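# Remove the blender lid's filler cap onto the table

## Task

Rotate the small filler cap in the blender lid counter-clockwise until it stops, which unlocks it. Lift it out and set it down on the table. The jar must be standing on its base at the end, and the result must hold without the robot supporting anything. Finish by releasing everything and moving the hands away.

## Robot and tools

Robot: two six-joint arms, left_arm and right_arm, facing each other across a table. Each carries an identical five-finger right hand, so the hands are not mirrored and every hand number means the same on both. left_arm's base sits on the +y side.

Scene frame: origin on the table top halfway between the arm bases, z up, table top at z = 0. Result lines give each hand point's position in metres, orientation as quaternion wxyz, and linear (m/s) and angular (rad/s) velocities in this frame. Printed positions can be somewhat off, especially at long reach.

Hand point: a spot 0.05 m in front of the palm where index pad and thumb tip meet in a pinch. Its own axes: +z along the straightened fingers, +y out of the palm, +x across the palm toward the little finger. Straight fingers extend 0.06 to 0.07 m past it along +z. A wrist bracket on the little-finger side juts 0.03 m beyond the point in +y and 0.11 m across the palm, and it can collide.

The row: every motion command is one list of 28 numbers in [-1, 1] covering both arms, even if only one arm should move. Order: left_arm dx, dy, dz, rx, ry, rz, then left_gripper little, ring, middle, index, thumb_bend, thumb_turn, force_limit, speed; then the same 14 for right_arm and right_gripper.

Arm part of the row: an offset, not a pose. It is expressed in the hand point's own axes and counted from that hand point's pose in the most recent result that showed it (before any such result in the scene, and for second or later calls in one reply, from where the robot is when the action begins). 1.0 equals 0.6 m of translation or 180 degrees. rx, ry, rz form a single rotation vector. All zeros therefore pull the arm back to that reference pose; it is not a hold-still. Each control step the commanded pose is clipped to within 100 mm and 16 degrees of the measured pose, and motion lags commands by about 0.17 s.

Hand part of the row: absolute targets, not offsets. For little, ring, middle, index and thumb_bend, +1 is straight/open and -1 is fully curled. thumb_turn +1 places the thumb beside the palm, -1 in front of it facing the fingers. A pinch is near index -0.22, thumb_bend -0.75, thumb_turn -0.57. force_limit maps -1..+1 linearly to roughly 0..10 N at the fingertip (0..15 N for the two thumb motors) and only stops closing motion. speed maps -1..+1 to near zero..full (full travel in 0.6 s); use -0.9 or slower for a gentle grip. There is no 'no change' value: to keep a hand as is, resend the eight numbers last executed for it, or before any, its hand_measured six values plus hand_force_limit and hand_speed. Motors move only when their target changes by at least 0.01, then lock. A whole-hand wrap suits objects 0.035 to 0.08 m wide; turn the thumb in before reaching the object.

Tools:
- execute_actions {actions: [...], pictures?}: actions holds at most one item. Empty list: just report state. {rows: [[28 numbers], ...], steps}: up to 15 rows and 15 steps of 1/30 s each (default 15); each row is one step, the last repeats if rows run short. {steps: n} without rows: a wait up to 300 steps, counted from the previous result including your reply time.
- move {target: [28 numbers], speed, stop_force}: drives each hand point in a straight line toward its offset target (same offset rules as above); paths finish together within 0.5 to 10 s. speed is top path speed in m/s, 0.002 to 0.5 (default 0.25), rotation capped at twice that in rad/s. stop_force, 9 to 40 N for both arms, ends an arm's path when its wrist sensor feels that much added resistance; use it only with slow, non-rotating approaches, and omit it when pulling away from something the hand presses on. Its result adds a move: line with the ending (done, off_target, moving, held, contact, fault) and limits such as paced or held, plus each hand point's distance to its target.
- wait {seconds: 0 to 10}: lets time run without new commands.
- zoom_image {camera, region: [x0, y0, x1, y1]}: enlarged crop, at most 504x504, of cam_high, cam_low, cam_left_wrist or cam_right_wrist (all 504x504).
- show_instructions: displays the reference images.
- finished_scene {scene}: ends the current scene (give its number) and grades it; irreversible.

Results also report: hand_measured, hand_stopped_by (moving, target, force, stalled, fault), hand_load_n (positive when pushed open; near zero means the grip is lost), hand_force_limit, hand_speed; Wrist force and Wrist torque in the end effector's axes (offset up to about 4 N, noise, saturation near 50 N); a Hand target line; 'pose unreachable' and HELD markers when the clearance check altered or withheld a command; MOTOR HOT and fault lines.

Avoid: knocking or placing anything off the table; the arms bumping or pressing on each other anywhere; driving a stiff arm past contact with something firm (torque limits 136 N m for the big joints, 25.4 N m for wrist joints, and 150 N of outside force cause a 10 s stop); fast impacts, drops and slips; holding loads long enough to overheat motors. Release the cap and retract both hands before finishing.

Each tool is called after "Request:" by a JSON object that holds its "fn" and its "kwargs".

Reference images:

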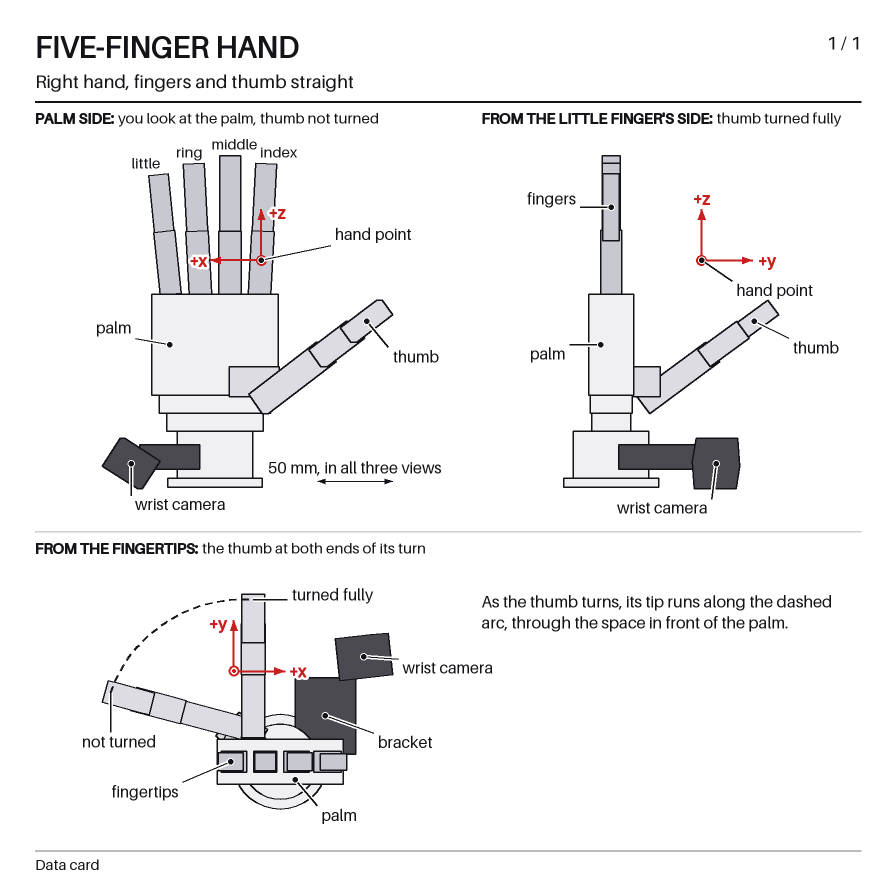

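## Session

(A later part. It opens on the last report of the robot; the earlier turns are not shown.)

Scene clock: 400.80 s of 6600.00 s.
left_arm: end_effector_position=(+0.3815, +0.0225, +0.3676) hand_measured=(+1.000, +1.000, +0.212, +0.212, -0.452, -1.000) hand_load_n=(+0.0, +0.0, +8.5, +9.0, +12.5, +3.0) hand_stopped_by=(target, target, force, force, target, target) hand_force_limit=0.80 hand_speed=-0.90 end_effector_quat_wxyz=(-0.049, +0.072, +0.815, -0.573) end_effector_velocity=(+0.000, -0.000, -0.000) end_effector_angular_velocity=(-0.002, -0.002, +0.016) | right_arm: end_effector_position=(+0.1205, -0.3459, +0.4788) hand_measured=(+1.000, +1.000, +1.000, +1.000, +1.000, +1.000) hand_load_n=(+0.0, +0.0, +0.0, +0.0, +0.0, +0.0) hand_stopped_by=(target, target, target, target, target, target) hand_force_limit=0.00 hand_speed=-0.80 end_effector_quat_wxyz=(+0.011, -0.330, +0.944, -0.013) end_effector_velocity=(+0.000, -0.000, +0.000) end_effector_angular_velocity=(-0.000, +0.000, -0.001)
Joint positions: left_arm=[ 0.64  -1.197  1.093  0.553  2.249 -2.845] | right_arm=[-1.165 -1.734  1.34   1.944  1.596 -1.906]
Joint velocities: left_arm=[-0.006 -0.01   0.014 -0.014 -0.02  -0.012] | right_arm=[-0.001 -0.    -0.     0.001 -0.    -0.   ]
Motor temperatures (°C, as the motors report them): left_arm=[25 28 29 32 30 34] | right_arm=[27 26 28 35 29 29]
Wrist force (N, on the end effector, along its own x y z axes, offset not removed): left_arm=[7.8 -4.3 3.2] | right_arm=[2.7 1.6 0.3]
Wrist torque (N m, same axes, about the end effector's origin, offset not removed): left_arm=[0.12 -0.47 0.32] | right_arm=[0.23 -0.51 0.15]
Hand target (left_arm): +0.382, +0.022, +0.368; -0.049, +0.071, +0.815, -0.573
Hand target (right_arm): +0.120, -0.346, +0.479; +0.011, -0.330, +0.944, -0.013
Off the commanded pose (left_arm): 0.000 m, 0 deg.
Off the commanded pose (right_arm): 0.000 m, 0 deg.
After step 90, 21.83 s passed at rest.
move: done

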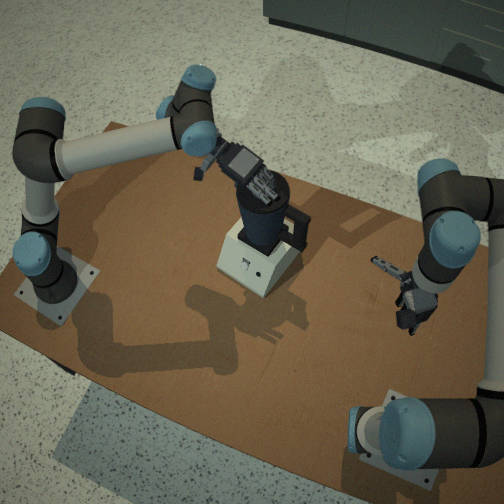

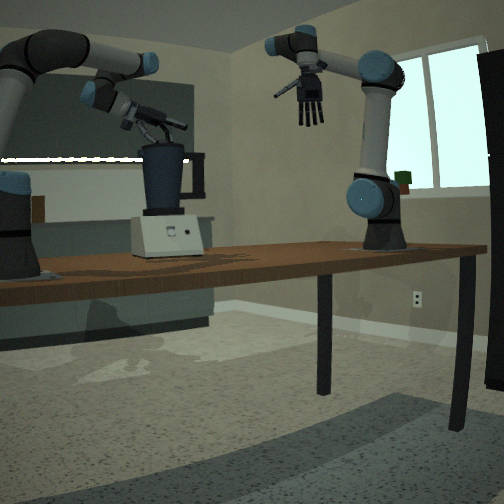

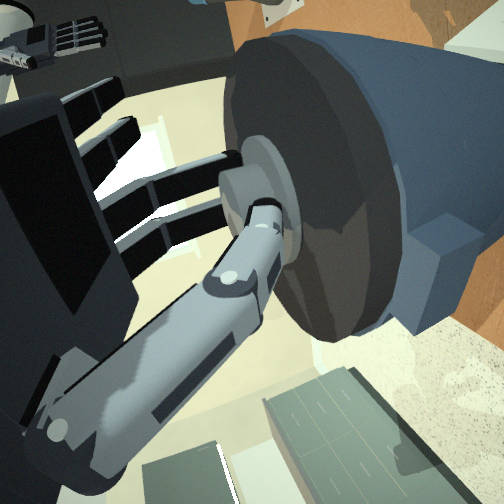

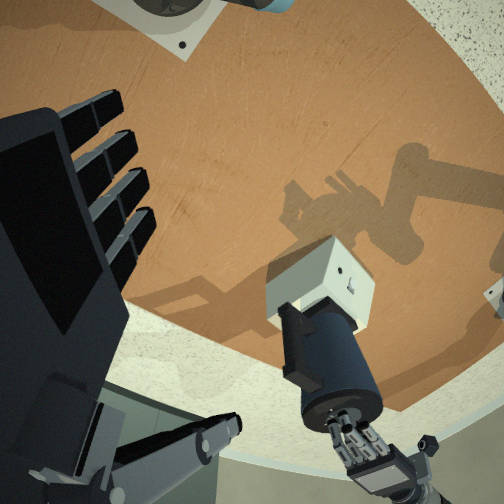

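Request:
{"fn": "execute_actions", "kwargs": {"actions": [{"steps": 5}], "pictures": false}}

Scene clock: 405.23 s of 6600.00 s.
left_arm: end_effector_position=(+0.3815, +0.0225, +0.3676) hand_measured=(+1.000, +1.000, +0.212, +0.212, -0.452, -1.000) hand_load_n=(+0.0, +0.0, +8.5, +9.0, +12.5, +3.0) hand_stopped_by=(target, target, force, force, target, target) hand_force_limit=0.80 hand_speed=-0.90 end_effector_quat_wxyz=(-0.049, +0.071, +0.815, -0.573) end_effector_velocity=(+0.000, +0.000, -0.000) end_effector_angular_velocity=(+0.000, +0.000, +0.001) | right_arm: end_effector_position=(+0.1205, -0.3459, +0.4788) hand_measured=(+1.000, +1.000, +1.000, +1.000, +1.000, +1.000) hand_load_n=(+0.0, +0.0, +0.0, +0.0, +0.0, +0.0) hand_stopped_by=(target, target, target, target, target, target) hand_force_limit=0.00 hand_speed=-0.80 end_effector_quat_wxyz=(+0.011, -0.330, +0.944, -0.013) end_effector_velocity=(+0.000, -0.000, -0.000) end_effector_angular_velocity=(-0.000, +0.001, -0.001)
Joint positions: left_arm=[ 0.64  -1.198  1.095  0.551  2.246 -2.847] | right_arm=[-1.165 -1.734  1.34   1.944  1.596 -1.906]
Joint velocities: left_arm=[ 0.    -0.     0.001 -0.001 -0.    -0.001] | right_arm=[-0.001  0.     0.001 -0.    -0.     0.   ]
Motor temperatures (°C, as the motors report them): left_arm=[25 28 29 32 30 34] | right_arm=[27 26 28 35 29 29]
Wrist force (N, on the end effector, along its own x y z axes, offset not removed): left_arm=[5.9 -5.4 3.9] | right_arm=[2.8 2.6 1.0]
Wrist torque (N m, same axes, about the end effector's origin, offset not removed): left_arm=[0.31 0.00 0.00] | right_arm=[0.34 -0.54 0.11]
Hand target (left_arm): +0.382, +0.022, +0.368; -0.049, +0.071, +0.815, -0.573
Hand target (right_arm): +0.120, -0.346, +0.479; +0.011, -0.330, +0.944, -0.013
Off the commanded pose (left_arm): 0.000 m, 0 deg.
Off the commanded pose (right_arm): 0.000 m, 0 deg.
Steps of this call (steps 1 to 90: nothing new was sent; then 1.43 s passed at rest). Readings (end_effector_position | what the end effector reports):
1: left_arm (+0.3815, +0.0225, +0.3676) | right_arm (+0.1205, -0.3459, +0.4788) | left_arm hand_measured=(+1.000, +1.000, +0.212, +0.212, -0.452, -1.000) hand_load_n=(+0.0, +0.0, +8.5, +9.0, +12.5, +3.0) hand_stopped_by=(target, target, force, force, target, target) hand_force_limit=0.80 hand_speed=-0.90 | right_arm hand_measured=(+1.000, +1.000, +1.000, +1.000, +1.000, +1.000) hand_load_n=(+0.0, +0.0, +0.0, +0.0, +0.0, +0.0) hand_stopped_by=(target, target, target, target, target, target) hand_force_limit=0.00 hand_speed=-0.80
2: left_arm (+0.3815, +0.0225, +0.3676) | right_arm (+0.1205, -0.3459, +0.4788) | left_arm hand_measured=(+1.000, +1.000, +0.212, +0.212, -0.452, -1.000) hand_load_n=(+0.0, +0.0, +8.5, +9.0, +12.5, +3.0) hand_stopped_by=(target, target, force, force, target, target) hand_force_limit=0.80 hand_speed=-0.90 | right_arm hand_measured=(+1.000, +1.000, +1.000, +1.000, +1.000, +1.000) hand_load_n=(+0.0, +0.0, +0.0, +0.0, +0.0, +0.0) hand_stopped_by=(target, target, target, target, target, target) hand_force_limit=0.00 hand_speed=-0.80
4: left_arm (+0.3815, +0.0225, +0.3676) | right_arm (+0.1205, -0.3459, +0.4788) | left_arm hand_measured=(+1.000, +1.000, +0.212, +0.212, -0.452, -1.000) hand_load_n=(+0.0, +0.0, +8.5, +9.0, +12.5, +3.0) hand_stopped_by=(target, target, force, force, target, target) hand_force_limit=0.80 hand_speed=-0.90 | right_arm hand_measured=(+1.000, +1.000, +1.000, +1.000, +1.000, +1.000) hand_load_n=(+0.0, +0.0, +0.0, +0.0, +0.0, +0.0) hand_stopped_by=(target, target, target, target, target, target) hand_force_limit=0.00 hand_speed=-0.80
8: left_arm (+0.3815, +0.0225, +0.3676) | right_arm (+0.1205, -0.3459, +0.4788) | left_arm hand_measured=(+1.000, +1.000, +0.212, +0.212, -0.452, -1.000) hand_load_n=(+0.0, +0.0, +8.5, +9.0, +12.5, +3.0) hand_stopped_by=(target, target, force, force, target, target) hand_force_limit=0.80 hand_speed=-0.90 | right_arm hand_measured=(+1.000, +1.000, +1.000, +1.000, +1.000, +1.000) hand_load_n=(+0.0, +0.0, +0.0, +0.0, +0.0, +0.0) hand_stopped_by=(target, target, target, target, target, target) hand_force_limit=0.00 hand_speed=-0.80
90: the state above

Request:
{"fn": "move", "kwargs": {"target": [0.0137,0,-0.0021,0,-0.1307,-0.0470, 1,1,-0.15,-0.15,-0.46,-1,0.8,-0.9, 0,0,0,0,0,0, 1,1,1,1,1,1,0,-0.8], "speed": 0.1}}

Request:
{"fn": "zoom_image", "kwargs": {"camera": "cam_right_wrist", "region": [270, 360, 430, 490]}}

Scene clock: 422.13 s of 6600.00 s.
left_arm: end_effector_position=(+0.3737, +0.0250, +0.3679) hand_measured=(+1.000, +1.000, +0.212, +0.212, -0.450, -1.000) hand_load_n=(+0.0, +0.0, +5.5, +9.0, +12.5, +7.0) hand_stopped_by=(target, target, force, force, target, target) hand_force_limit=0.80 hand_speed=-0.90 end_effector_quat_wxyz=(-0.076, +0.106, -0.811, +0.570) end_effector_velocity=(+0.001, +0.000, +0.000) end_effector_angular_velocity=(-0.000, -0.002, +0.016) | right_arm: end_effector_position=(+0.1205, -0.3459, +0.4788) hand_measured=(+1.000, +1.000, +1.000, +1.000, +1.000, +1.000) hand_load_n=(+0.0, +0.0, +0.0, +0.0, +0.0, +0.0) hand_stopped_by=(target, target, target, target, target, target) hand_force_limit=0.00 hand_speed=-0.80 end_effector_quat_wxyz=(+0.011, -0.330, +0.944, -0.013) end_effector_velocity=(+0.000, +0.000, +0.000) end_effector_angular_velocity=(+0.001, -0.001, -0.000)
Joint positions: left_arm=[ 0.436 -1.366  1.305  0.408  1.654 -3.109] | right_arm=[-1.165 -1.734  1.34   1.944  1.596 -1.906]
Joint velocities: left_arm=[-0.007 -0.003  0.003 -0.001 -0.022 -0.006] | right_arm=[-0.     0.    -0.001 -0.001 -0.     0.   ]
Motor temperatures (°C, as the motors report them): left_arm=[25 28 29 32 30 34] | right_arm=[27 26 28 35 29 29]
Wrist force (N, on the end effector, along its own x y z axes, offset not removed): left_arm=[-4.3 -4.0 5.5] | right_arm=[1.7 2.2 0.7]
Wrist torque (N m, same axes, about the end effector's origin, offset not removed): left_arm=[-0.33 0.36 -0.06] | right_arm=[0.33 -0.29 0.07]
Hand target (left_arm): +0.374, +0.025, +0.368; +0.077, -0.107, +0.811, -0.570
Hand target (right_arm): +0.120, -0.346, +0.479; +0.011, -0.330, +0.944, -0.013
Off the commanded pose (left_arm): 0.000 m, 0 deg.
Off the commanded pose (right_arm): 0.000 m, 0 deg.
After step 90, 11.30 s passed at rest.
move: done

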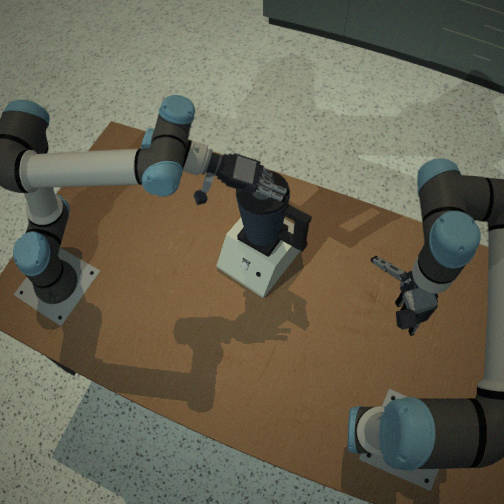

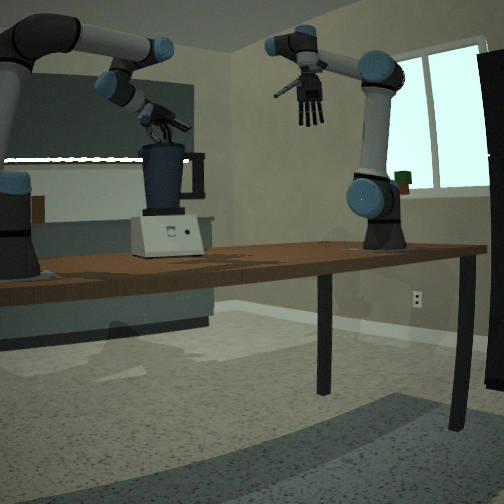

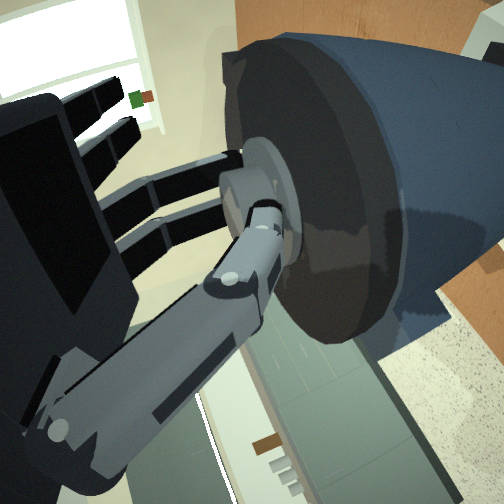

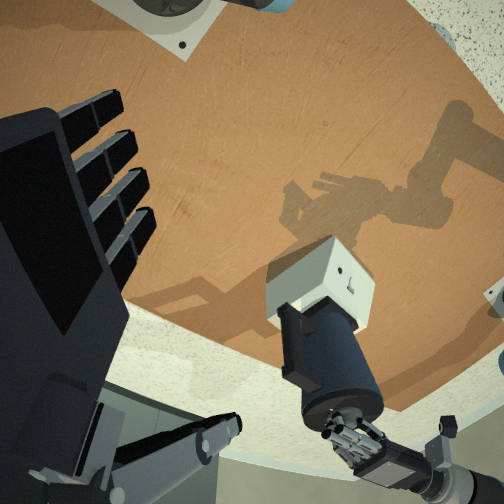

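Region (270, 360, 430, 490) of cam_right_wrist's 504x504 image, scaled by 3.150, with more detail than that image has; it fills the top 410 rows of this view, and the rest is white.

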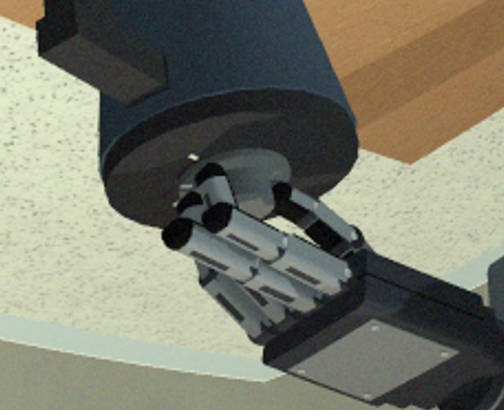

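Request:
{"fn": "move", "kwargs": {"target": [0.007,-0.0003,0.0003,0,-0.1307,-0.0470, 1,1,-0.18,-0.15,-0.46,-1,0.7,-0.9, 0,0,0,0,0,0, 1,1,1,1,1,1,0,-0.8], "speed": 0.1}}

Request:
{"fn": "zoom_image", "kwargs": {"camera": "cam_right_wrist", "region": [270, 360, 430, 490]}}

Request:
{"fn": "zoom_image", "kwargs": {"camera": "cam_high", "region": [200, 140, 330, 270]}}

Scene clock: 438.50 s of 6600.00 s.
left_arm: end_effector_position=(+0.3698, +0.0236, +0.3680) hand_measured=(+1.000, +1.000, +0.204, +0.212, -0.450, -1.000) hand_load_n=(+0.0, +0.0, +8.0, +7.0, +13.0, +3.5) hand_stopped_by=(target, target, force, force, target, target) hand_force_limit=0.70 hand_speed=-0.90 end_effector_quat_wxyz=(-0.197, +0.279, -0.769, +0.541) end_effector_velocity=(+0.000, -0.000, +0.000) end_effector_angular_velocity=(+0.000, +0.002, +0.015) | right_arm: end_effector_position=(+0.1205, -0.3459, +0.4788) hand_measured=(+1.000, +1.000, +1.000, +1.000, +1.000, +1.000) hand_load_n=(+0.0, +0.0, +0.0, +0.0, +0.0, +0.0) hand_stopped_by=(target, target, target, target, target, target) hand_force_limit=0.00 hand_speed=-0.80 end_effector_quat_wxyz=(+0.011, -0.330, +0.944, -0.013) end_effector_velocity=(-0.000, +0.000, +0.000) end_effector_angular_velocity=(+0.000, -0.001, +0.001)
Joint positions: left_arm=[ 0.231 -1.337  1.273  0.462  1.056 -3.344] | right_arm=[-1.165 -1.734  1.34   1.944  1.596 -1.906]
Joint velocities: left_arm=[-0.005  0.005 -0.007  0.007 -0.017 -0.01 ] | right_arm=[ 0.001  0.    -0.    -0.001 -0.    -0.   ]
Motor temperatures (°C, as the motors report them): left_arm=[25 28 29 32 30 34] | right_arm=[27 26 28 35 29 29]
Wrist force (N, on the end effector, along its own x y z axes, offset not removed): left_arm=[-1.2 -2.2 0.7] | right_arm=[3.4 2.2 1.4]
Wrist torque (N m, same axes, about the end effector's origin, offset not removed): left_arm=[-0.07 0.42 -0.12] | right_arm=[0.26 -0.63 0.16]
Hand target (left_arm): +0.370, +0.024, +0.368; +0.198, -0.279, +0.769, -0.541
Hand target (right_arm): +0.120, -0.346, +0.479; +0.011, -0.330, +0.944, -0.013
Off the commanded pose (left_arm): 0.000 m, 0 deg.
Off the commanded pose (right_arm): 0.000 m, 0 deg.
After step 90, 10.77 s passed at rest.
move: done

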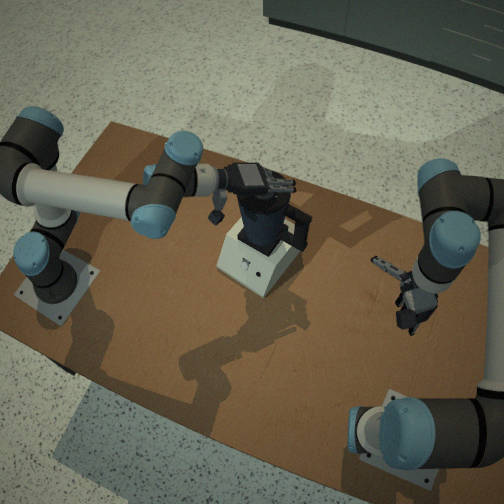

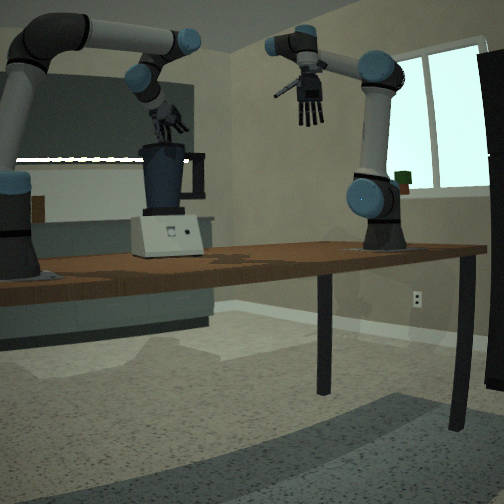

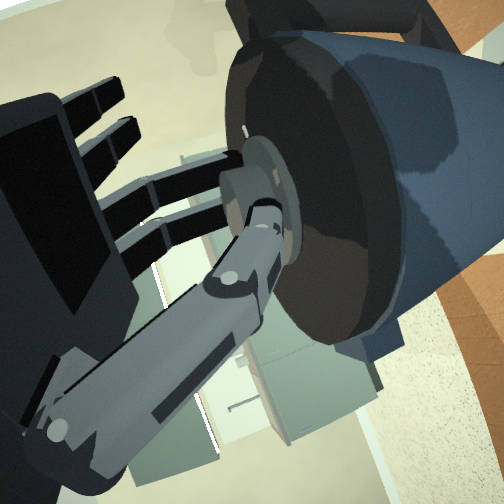

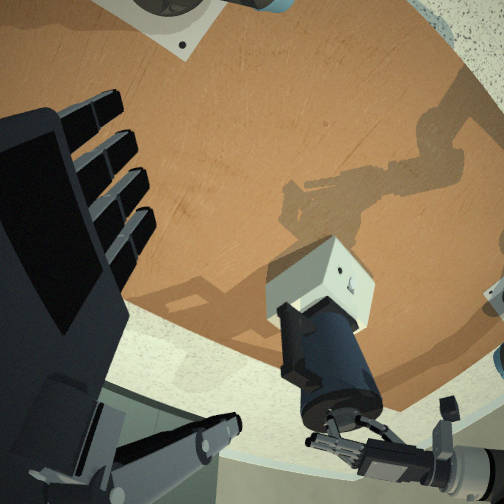

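Region (270, 360, 430, 490) of cam_right_wrist's 504x504 image, scaled by 3.150, with more detail than that image has; it fills the top 410 rows of this view, and the rest is white.

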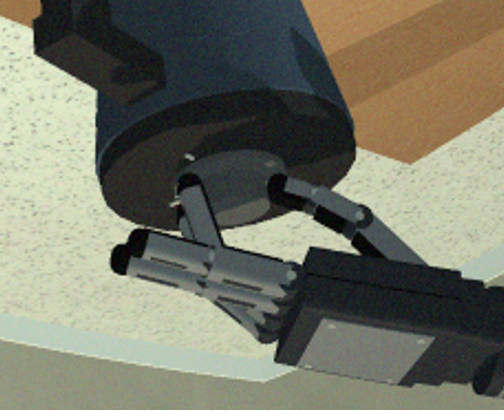

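Region (200, 140, 330, 270) of cam_high's 504x504 image, scaled by 3.877, with more detail than that image has.

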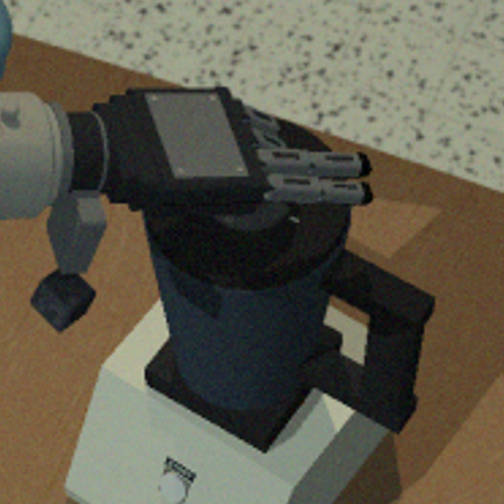

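Request:
{"fn": "move", "kwargs": {"target": [0.0073,0.0008,-0.0023,0,-0.115,-0.0414, 1,1,-0.18,-0.15,-0.46,-1,0.7,-0.9, 0,0,0,0,0,0, 1,1,1,1,1,1,0,-0.8], "speed": 0.1}}

Request:
{"fn": "zoom_image", "kwargs": {"camera": "cam_right_wrist", "region": [270, 360, 430, 490]}}

Request:
{"fn": "zoom_image", "kwargs": {"camera": "cam_high", "region": [200, 140, 330, 270]}}

Scene clock: 449.07 s of 6600.00 s.
left_arm: end_effector_position=(+0.3656, +0.0220, +0.3679) hand_measured=(+1.000, +1.000, +0.204, +0.212, -0.450, -1.000) hand_load_n=(+0.0, +0.0, +8.0, +7.5, +12.5, +3.5) hand_stopped_by=(target, target, force, force, target, target) hand_force_limit=0.70 hand_speed=-0.90 end_effector_quat_wxyz=(-0.296, +0.420, -0.702, +0.494) end_effector_velocity=(+0.000, +0.000, +0.000) end_effector_angular_velocity=(+0.001, +0.004, +0.017) | right_arm: end_effector_position=(+0.1205, -0.3459, +0.4788) hand_measured=(+1.000, +1.000, +1.000, +1.000, +1.000, +1.000) hand_load_n=(+0.0, +0.0, +0.0, +0.0, +0.0, +0.0) hand_stopped_by=(target, target, target, target, target, target) hand_force_limit=0.00 hand_speed=-0.80 end_effector_quat_wxyz=(+0.011, -0.330, +0.944, -0.013) end_effector_velocity=(+0.000, -0.000, -0.001) end_effector_angular_velocity=(-0.001, +0.001, -0.001)
Joint positions: left_arm=[ 0.12  -1.154  1.055  0.717  0.621 -3.665] | right_arm=[-1.165 -1.734  1.34   1.944  1.596 -1.906]
Joint velocities: left_arm=[-0.001  0.014 -0.02   0.027 -0.013 -0.024] | right_arm=[-0.001 -0.     0.002 -0.001  0.     0.   ]
Motor temperatures (°C, as the motors report them): left_arm=[25 28 29 32 30 34] | right_arm=[27 26 28 35 29 29]
Wrist force (N, on the end effector, along its own x y z axes, offset not removed): left_arm=[2.1 -5.3 -6.6] | right_arm=[3.0 2.3 1.6]
Wrist torque (N m, same axes, about the end effector's origin, offset not removed): left_arm=[-0.19 -0.15 0.15] | right_arm=[0.27 -0.52 0.22]
Hand target (left_arm): +0.366, +0.022, +0.368; +0.296, -0.420, +0.701, -0.493
Hand target (right_arm): +0.120, -0.346, +0.479; +0.011, -0.330, +0.944, -0.013
Off the commanded pose (left_arm): 0.000 m, 0 deg.
Off the commanded pose (right_arm): 0.000 m, 0 deg.
After step 90, 5.23 s passed at rest.
move: done

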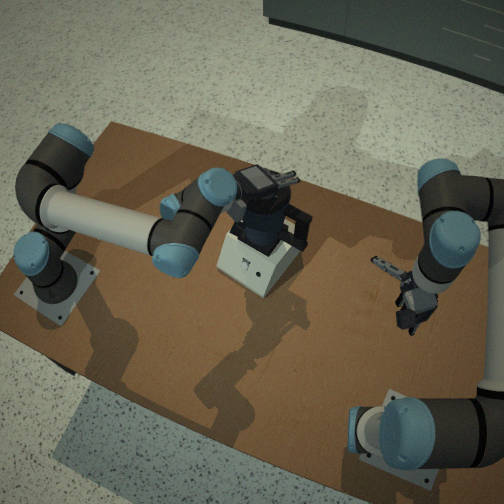

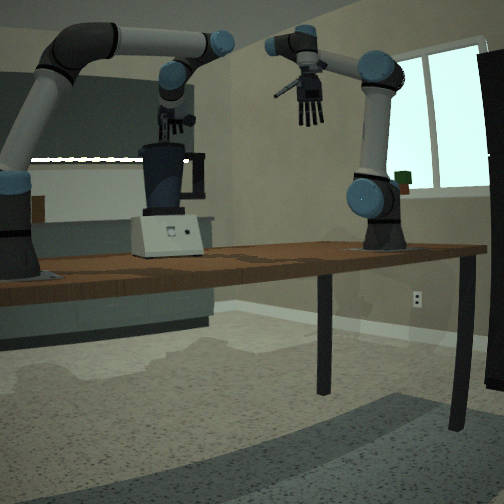

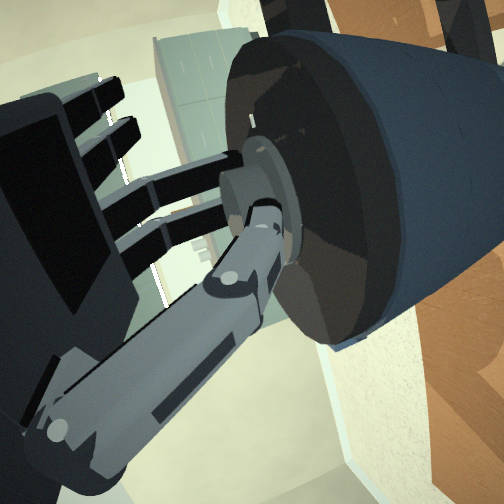

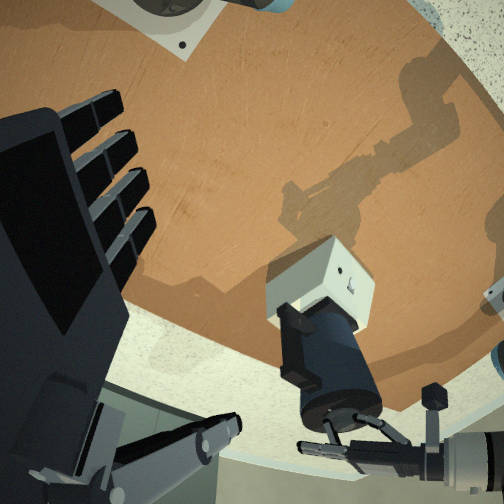

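Region (270, 360, 430, 490) of cam_right_wrist's 504x504 image, scaled by 3.150, with more detail than that image has; it fills the top 410 rows of this view, and the rest is white.

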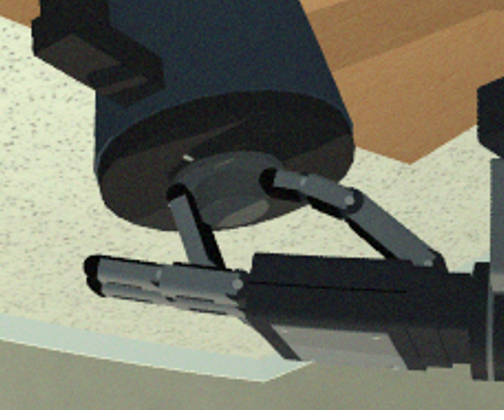

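Region (200, 140, 330, 270) of cam_high's 504x504 image, scaled by 3.877, with more detail than that image has.

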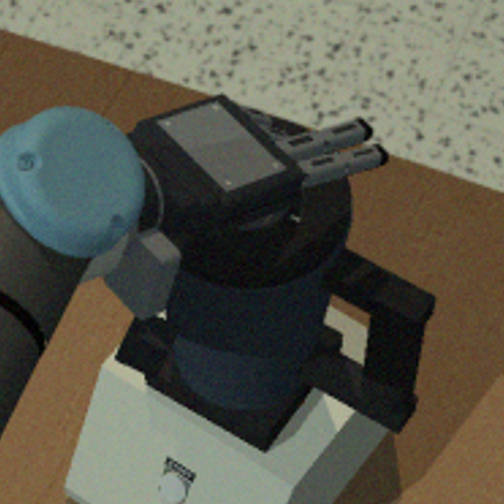

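Request:
{"fn": "move", "kwargs": {"target": [0.0047,0.0006,-0.0055,0,-0.0627,-0.0226, 1,1,-0.18,-0.15,-0.46,-1,0.7,-0.9, 0,0,0,0,0,0, 1,1,1,1,1,1,0,-0.8], "speed": 0.07}}

Request:
{"fn": "zoom_image", "kwargs": {"camera": "cam_right_wrist", "region": [270, 360, 430, 490]}}

Scene clock: 460.33 s of 6600.00 s.
left_arm: end_effector_position=(+0.3615, +0.0211, +0.3686) hand_measured=(+1.000, +1.000, +0.204, +0.212, -0.450, -1.000) hand_load_n=(+0.0, +0.0, +6.5, +6.0, +13.5, +7.5) hand_stopped_by=(target, target, force, force, target, target) hand_force_limit=0.70 hand_speed=-0.90 end_effector_quat_wxyz=(-0.345, +0.490, -0.654, +0.461) end_effector_velocity=(+0.001, +0.001, -0.000) end_effector_angular_velocity=(+0.001, +0.005, +0.021) | right_arm: end_effector_position=(+0.1205, -0.3459, +0.4788) hand_measured=(+1.000, +1.000, +1.000, +1.000, +1.000, +1.000) hand_load_n=(+0.0, +0.0, +0.0, +0.0, +0.0, +0.0) hand_stopped_by=(target, target, target, target, target, target) hand_force_limit=0.00 hand_speed=-0.80 end_effector_quat_wxyz=(+0.011, -0.330, +0.944, -0.013) end_effector_velocity=(+0.000, +0.000, -0.000) end_effector_angular_velocity=(+0.000, -0.000, +0.001)
Joint positions: left_arm=[ 0.09  -0.988  0.849  1.035  0.446 -3.987] | right_arm=[-1.165 -1.734  1.34   1.944  1.596 -1.906]
Joint velocities: left_arm=[ 0.002  0.02  -0.027  0.046 -0.008 -0.042] | right_arm=[ 0.    -0.     0.    -0.001 -0.    -0.   ]
Motor temperatures (°C, as the motors report them): left_arm=[25 28 29 32 30 34] | right_arm=[27 26 28 35 29 29]
Wrist force (N, on the end effector, along its own x y z axes, offset not removed): left_arm=[-1.7 1.7 -2.8] | right_arm=[2.4 2.3 1.2]
Wrist torque (N m, same axes, about the end effector's origin, offset not removed): left_arm=[0.40 0.54 -0.03] | right_arm=[0.36 -0.51 0.14]
Hand target (left_arm): +0.361, +0.021, +0.369; +0.346, -0.491, +0.654, -0.460
Hand target (right_arm): +0.120, -0.346, +0.479; +0.011, -0.330, +0.944, -0.013
Off the commanded pose (left_arm): 0.000 m, 0 deg.
Off the commanded pose (right_arm): 0.000 m, 0 deg.
After step 90, 6.40 s passed at rest.
move: done

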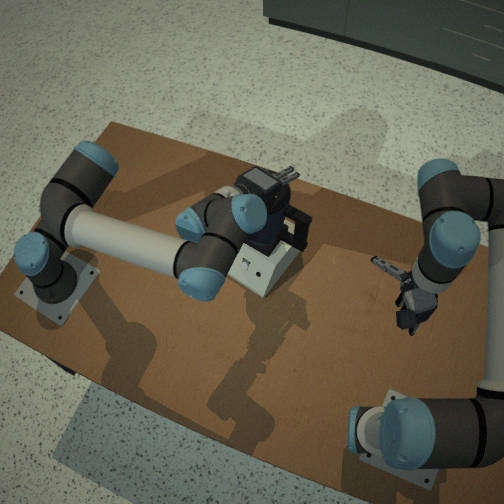

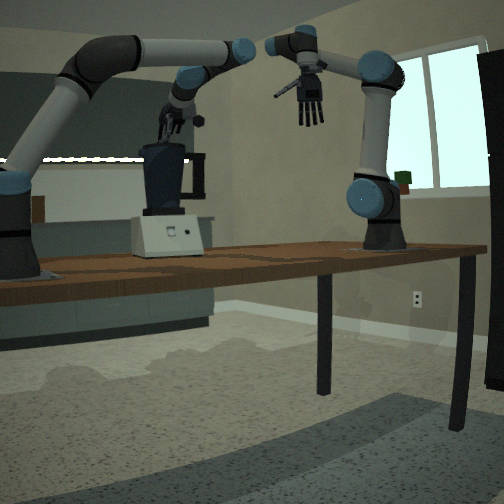

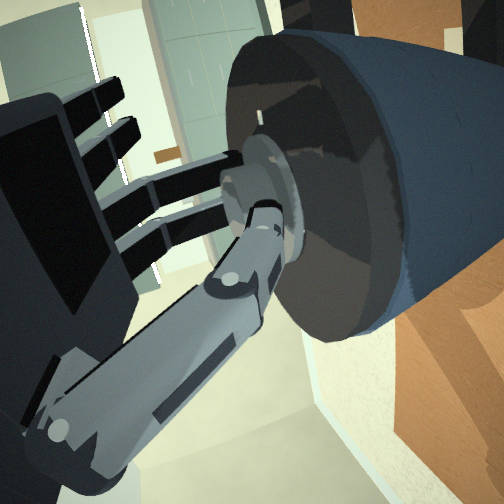

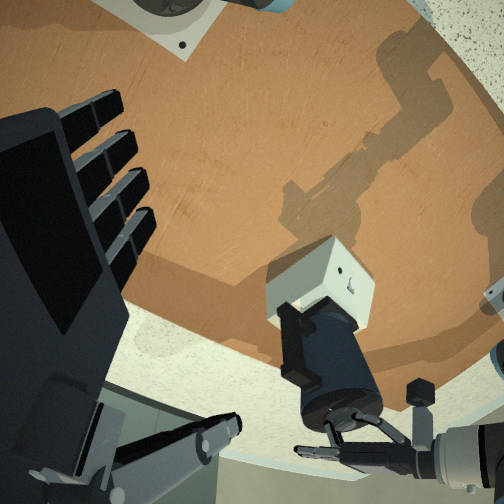

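Region (270, 360, 430, 490) of cam_right_wrist's 504x504 image, scaled by 3.150, with more detail than that image has; it fills the top 410 rows of this view, and the rest is white.

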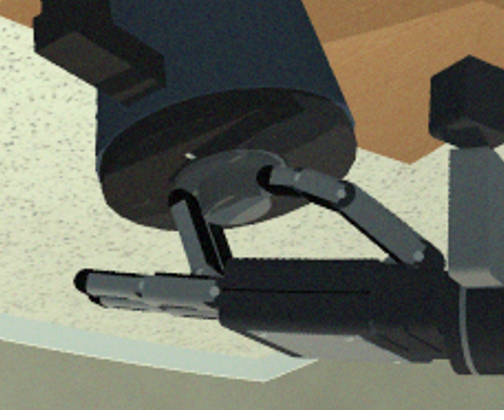

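Request:
{"fn": "move", "kwargs": {"target": [0,-0.0091,-0.0042,0,0.0078,0.0028, 1,1,-0.18,-0.15,-0.46,-1,0.7,-0.9, 0,0,0,0,0,0, 1,1,1,1,1,1,0,-0.8], "speed": 0.01}}

Request:
{"fn": "zoom_image", "kwargs": {"camera": "cam_right_wrist", "region": [270, 360, 430, 490]}}

Request:
{"fn": "zoom_image", "kwargs": {"camera": "cam_low", "region": [120, 100, 220, 230]}}

Scene clock: 467.83 s of 6600.00 s.
left_arm: end_effector_position=(+0.3610, +0.0212, +0.3744) hand_measured=(+1.000, +1.000, +0.204, +0.212, -0.450, -1.000) hand_load_n=(+0.0, +0.0, +7.5, +5.5, +14.0, +3.5) hand_stopped_by=(target, target, force, force, target, target) hand_force_limit=0.70 hand_speed=-0.90 end_effector_quat_wxyz=(-0.340, +0.482, -0.660, +0.465) end_effector_velocity=(-0.000, -0.000, +0.001) end_effector_angular_velocity=(+0.001, -0.000, -0.006) | right_arm: end_effector_position=(+0.1205, -0.3459, +0.4788) hand_measured=(+1.000, +1.000, +1.000, +1.000, +1.000, +1.000) hand_load_n=(+0.0, +0.0, +0.0, +0.0, +0.0, +0.0) hand_stopped_by=(target, target, target, target, target, target) hand_force_limit=0.00 hand_speed=-0.80 end_effector_quat_wxyz=(+0.011, -0.330, +0.944, -0.013) end_effector_velocity=(-0.000, -0.000, +0.000) end_effector_angular_velocity=(-0.000, +0.000, +0.000)
Joint positions: left_arm=[ 0.09  -1.009  0.859  1.005  0.462 -3.941] | right_arm=[-1.165 -1.734  1.34   1.944  1.596 -1.906]
Joint velocities: left_arm=[-0.    -0.005  0.004 -0.008  0.004  0.011] | right_arm=[-0.     0.    -0.     0.001  0.    -0.   ]
Motor temperatures (°C, as the motors report them): left_arm=[25 28 29 32 30 34] | right_arm=[27 26 28 35 29 29]
Wrist force (N, on the end effector, along its own x y z axes, offset not removed): left_arm=[-2.6 1.9 3.5] | right_arm=[3.0 2.8 1.4]
Wrist torque (N m, same axes, about the end effector's origin, offset not removed): left_arm=[-0.14 0.08 0.19] | right_arm=[0.39 -0.57 0.16]
Hand target (left_arm): +0.361, +0.021, +0.375; +0.339, -0.481, +0.661, -0.465
Hand target (right_arm): +0.120, -0.346, +0.479; +0.011, -0.330, +0.944, -0.013
Off the commanded pose (left_arm): 0.000 m, 0 deg.
Off the commanded pose (right_arm): 0.000 m, 0 deg.
After step 90, 2.87 s passed at rest.
move: done

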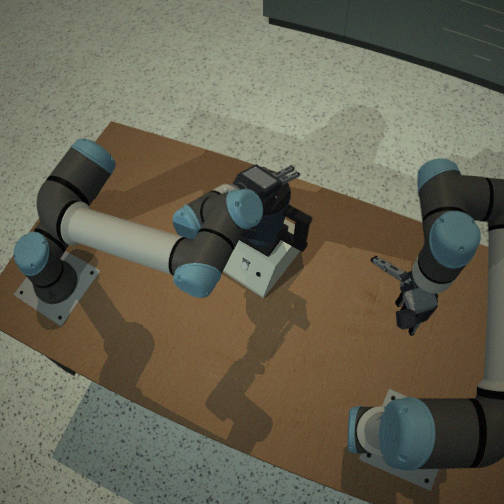

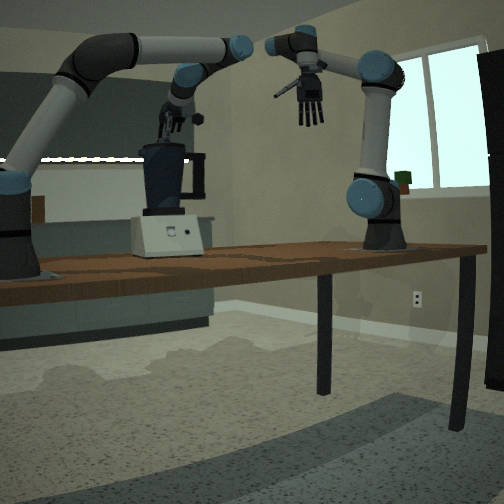

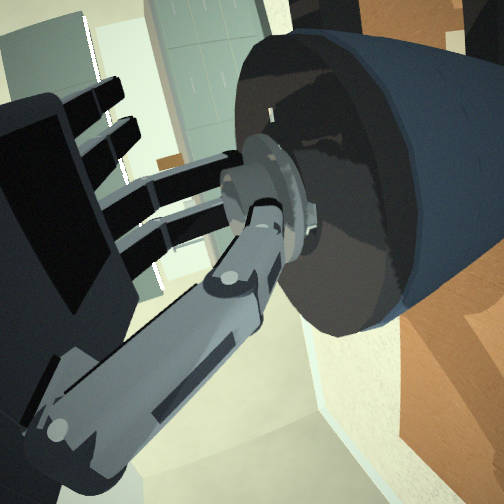

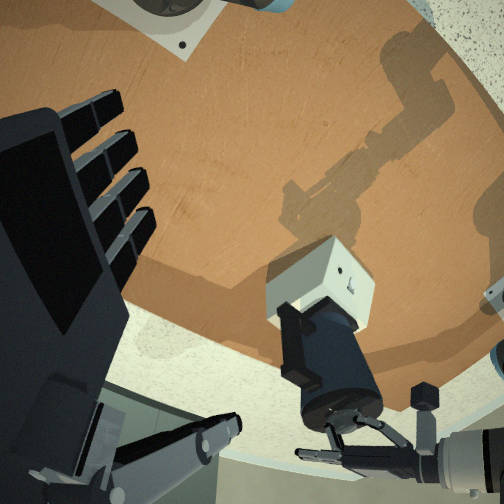

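Region (270, 360, 430, 490) of cam_right_wrist's 504x504 image, scaled by 3.150, with more detail than that image has; it fills the top 410 rows of this view, and the rest is white.

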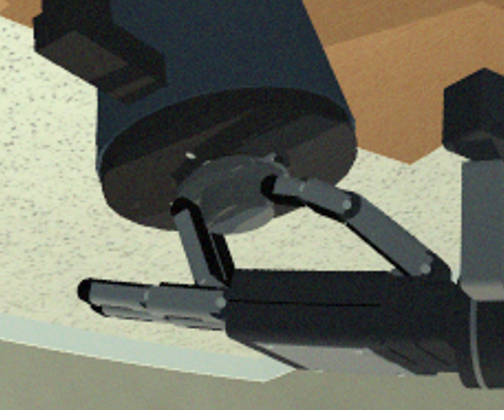

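Region (120, 100, 220, 230) of cam_low's 504x504 image, scaled by 3.877, with more detail than that image has; it fills the left 388 columns of this view, and the rest is white.

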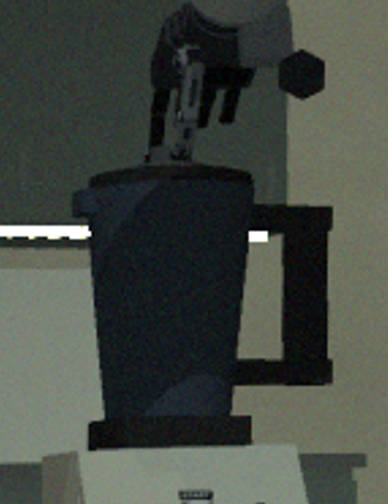

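Request:
{"fn": "move", "kwargs": {"target": [0,-0.0785,-0.028,0,0,0, 1,1,-0.18,-0.15,-0.46,-1,0.7,-0.9, 0,0,0,0,0,0, 1,1,1,1,1,1,0,-0.8], "speed": 0.03}}

Request:
{"fn": "zoom_image", "kwargs": {"camera": "cam_low", "region": [120, 80, 220, 180]}}

Scene clock: 476.40 s of 6600.00 s.
left_arm: end_effector_position=(+0.3609, +0.0213, +0.4241) hand_measured=(+1.000, +1.000, +0.204, +0.212, -0.450, -1.000) hand_load_n=(+0.0, +0.0, +8.0, +6.0, +12.5, +1.0) hand_stopped_by=(target, target, force, force, target, target) hand_force_limit=0.70 hand_speed=-0.90 end_effector_quat_wxyz=(-0.339, +0.482, -0.660, +0.465) end_effector_velocity=(-0.000, -0.001, +0.003) end_effector_angular_velocity=(-0.000, +0.001, +0.001) | right_arm: end_effector_position=(+0.1205, -0.3459, +0.4788) hand_measured=(+1.000, +1.000, +1.000, +1.000, +1.000, +1.000) hand_load_n=(+0.0, +0.0, +0.0, +0.0, +0.0, +0.0) hand_stopped_by=(target, target, target, target, target, target) hand_force_limit=0.00 hand_speed=-0.80 end_effector_quat_wxyz=(+0.011, -0.330, +0.944, -0.013) end_effector_velocity=(+0.001, +0.000, -0.000) end_effector_angular_velocity=(+0.001, -0.002, -0.001)
Joint positions: left_arm=[ 0.09  -0.972  0.669  1.157  0.462 -3.941] | right_arm=[-1.165 -1.734  1.34   1.944  1.596 -1.906]
Joint velocities: left_arm=[-0.     0.007 -0.019  0.015  0.    -0.004] | right_arm=[-0.001 -0.    -0.    -0.002 -0.     0.   ]
Motor temperatures (°C, as the motors report them): left_arm=[25 28 29 32 30 34] | right_arm=[27 26 28 35 29 29]
Wrist force (N, on the end effector, along its own x y z axes, offset not removed): left_arm=[2.3 -1.9 2.4] | right_arm=[2.3 1.8 0.1]
Wrist torque (N m, same axes, about the end effector's origin, offset not removed): left_arm=[-0.39 -0.20 -0.15] | right_arm=[0.35 -0.40 0.08]
Hand target (left_arm): +0.361, +0.021, +0.424; +0.340, -0.482, +0.660, -0.465
Hand target (right_arm): +0.120, -0.346, +0.479; +0.011, -0.330, +0.944, -0.013
Off the commanded pose (left_arm): 0.000 m, 0 deg.
Off the commanded pose (right_arm): 0.000 m, 0 deg.
After step 90, 3.53 s passed at rest.
move: done

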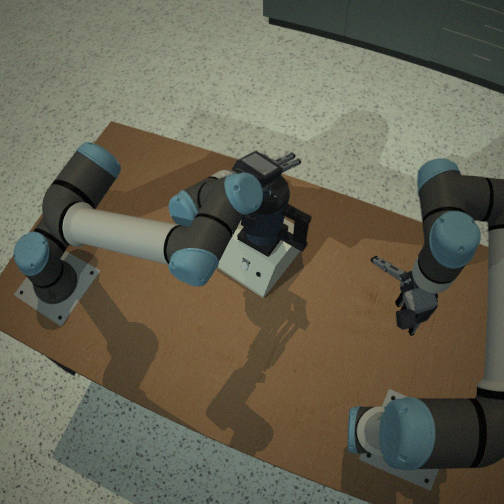

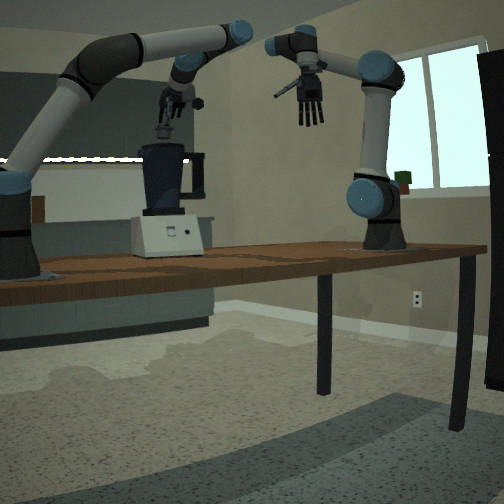

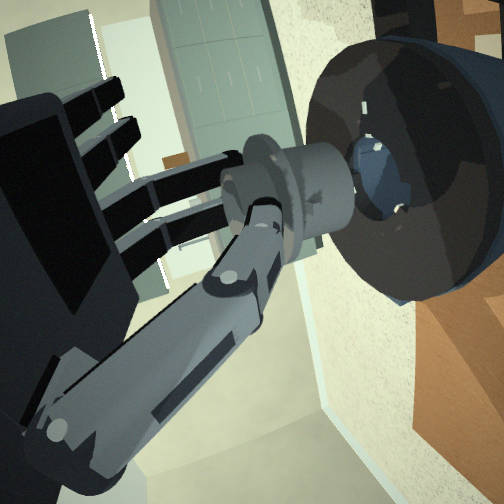

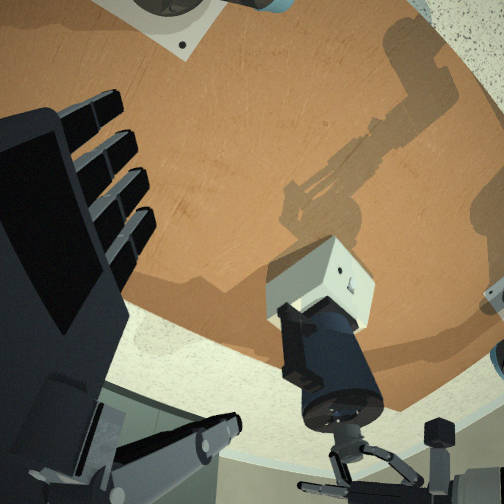

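Region (120, 80, 220, 180) of cam_low's 504x504 image, scaled by 5.040, with more detail than that image has.

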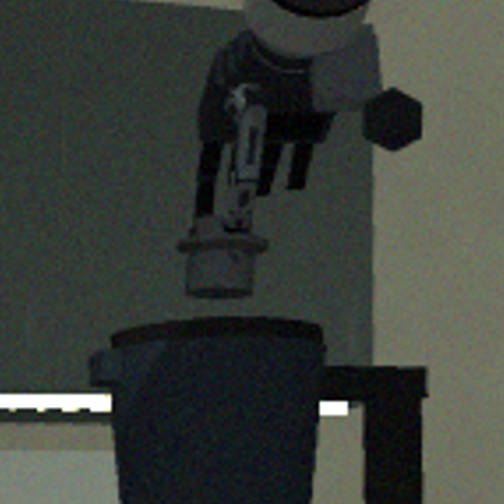

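Request:
{"fn": "move", "kwargs": {"target": [0.1252,0.1327,-0.302,0,0.3139,0.112, 1,1,-0.18,-0.15,-0.46,-1,0.7,-0.9, 0,0,0,0,0,0, 1,1,1,1,1,1,0,-0.8], "speed": 0.25}}

Scene clock: 497.87 s of 6600.00 s.
left_arm: end_effector_position=(+0.1502, +0.0099, +0.4101) hand_measured=(+1.000, +1.000, +0.204, +0.212, -0.450, -1.000) hand_load_n=(+0.0, +0.0, +8.0, +6.0, +12.5, +1.0) hand_stopped_by=(target, target, force, force, target, target) hand_force_limit=0.70 hand_speed=-0.90 end_effector_quat_wxyz=(-0.062, +0.087, -0.812, +0.573) end_effector_velocity=(-0.003, -0.000, +0.000) end_effector_angular_velocity=(-0.001, +0.001, -0.016) | right_arm: end_effector_position=(+0.1205, -0.3459, +0.4788) hand_measured=(+1.000, +1.000, +1.000, +1.000, +1.000, +1.000) hand_load_n=(+0.0, +0.0, +0.0, +0.0, +0.0, +0.0) hand_stopped_by=(target, target, target, target, target, target) hand_force_limit=0.00 hand_speed=-0.80 end_effector_quat_wxyz=(+0.011, -0.330, +0.944, -0.013) end_effector_velocity=(-0.000, +0.000, -0.000) end_effector_angular_velocity=(-0.000, +0.001, +0.000)
Joint positions: left_arm=[-0.101 -1.544  1.4    0.513  1.195 -3.282] | right_arm=[-1.165 -1.734  1.34   1.944  1.596 -1.906]
Joint velocities: left_arm=[ 0.002 -0.003  0.003 -0.004  0.017  0.006] | right_arm=[ 0.    -0.     0.001  0.    -0.     0.   ]
Motor temperatures (°C, as the motors report them): left_arm=[25 28 29 32 30 34] | right_arm=[27 26 28 35 29 29]
Wrist force (N, on the end effector, along its own x y z axes, offset not removed): left_arm=[-2.5 0.8 0.3] | right_arm=[2.9 1.4 1.4]
Wrist torque (N m, same axes, about the end effector's origin, offset not removed): left_arm=[0.18 0.47 -0.18] | right_arm=[0.18 -0.57 0.03]
Hand target (left_arm): +0.150, +0.010, +0.410; +0.062, -0.087, +0.813, -0.573
Hand target (right_arm): +0.120, -0.346, +0.479; +0.011, -0.330, +0.944, -0.013
Off the commanded pose (left_arm): 0.000 m, 0 deg.
Off the commanded pose (right_arm): 0.000 m, 0 deg.
After step 90, 15.83 s passed at rest.
move: done

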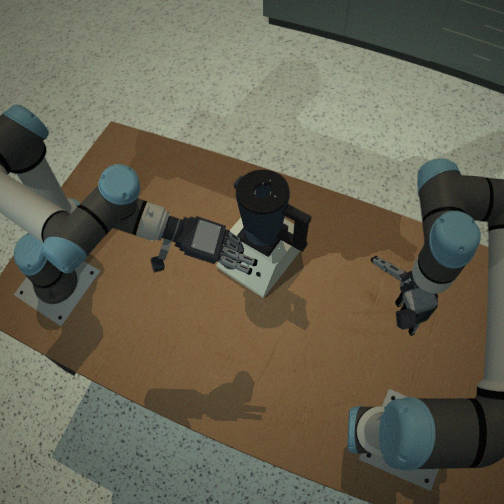

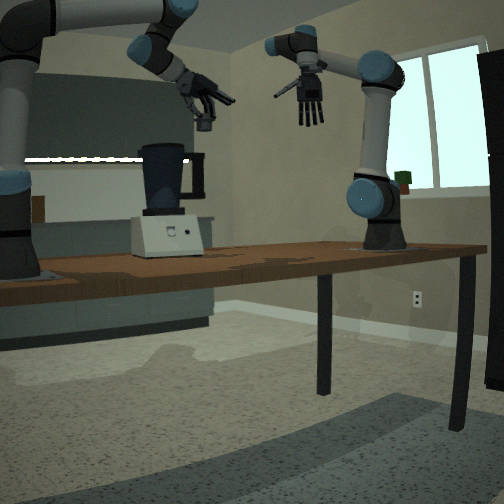

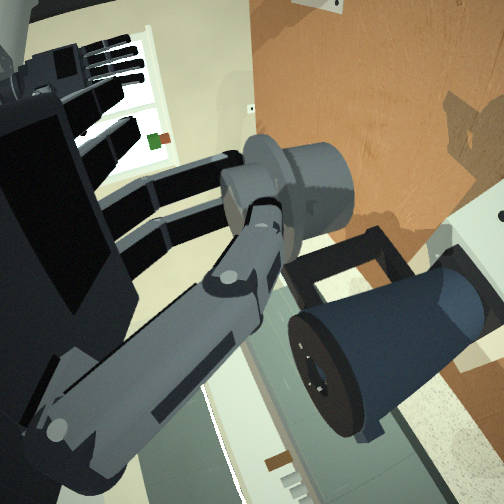

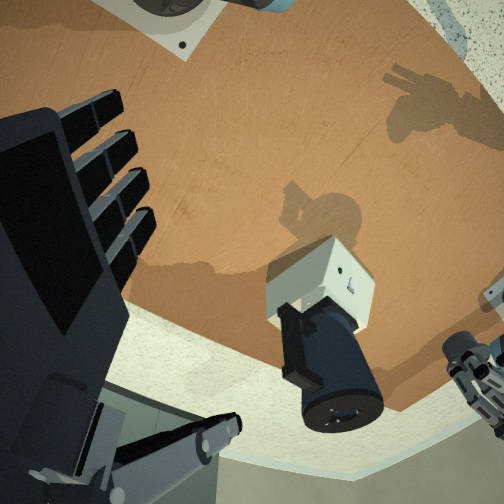

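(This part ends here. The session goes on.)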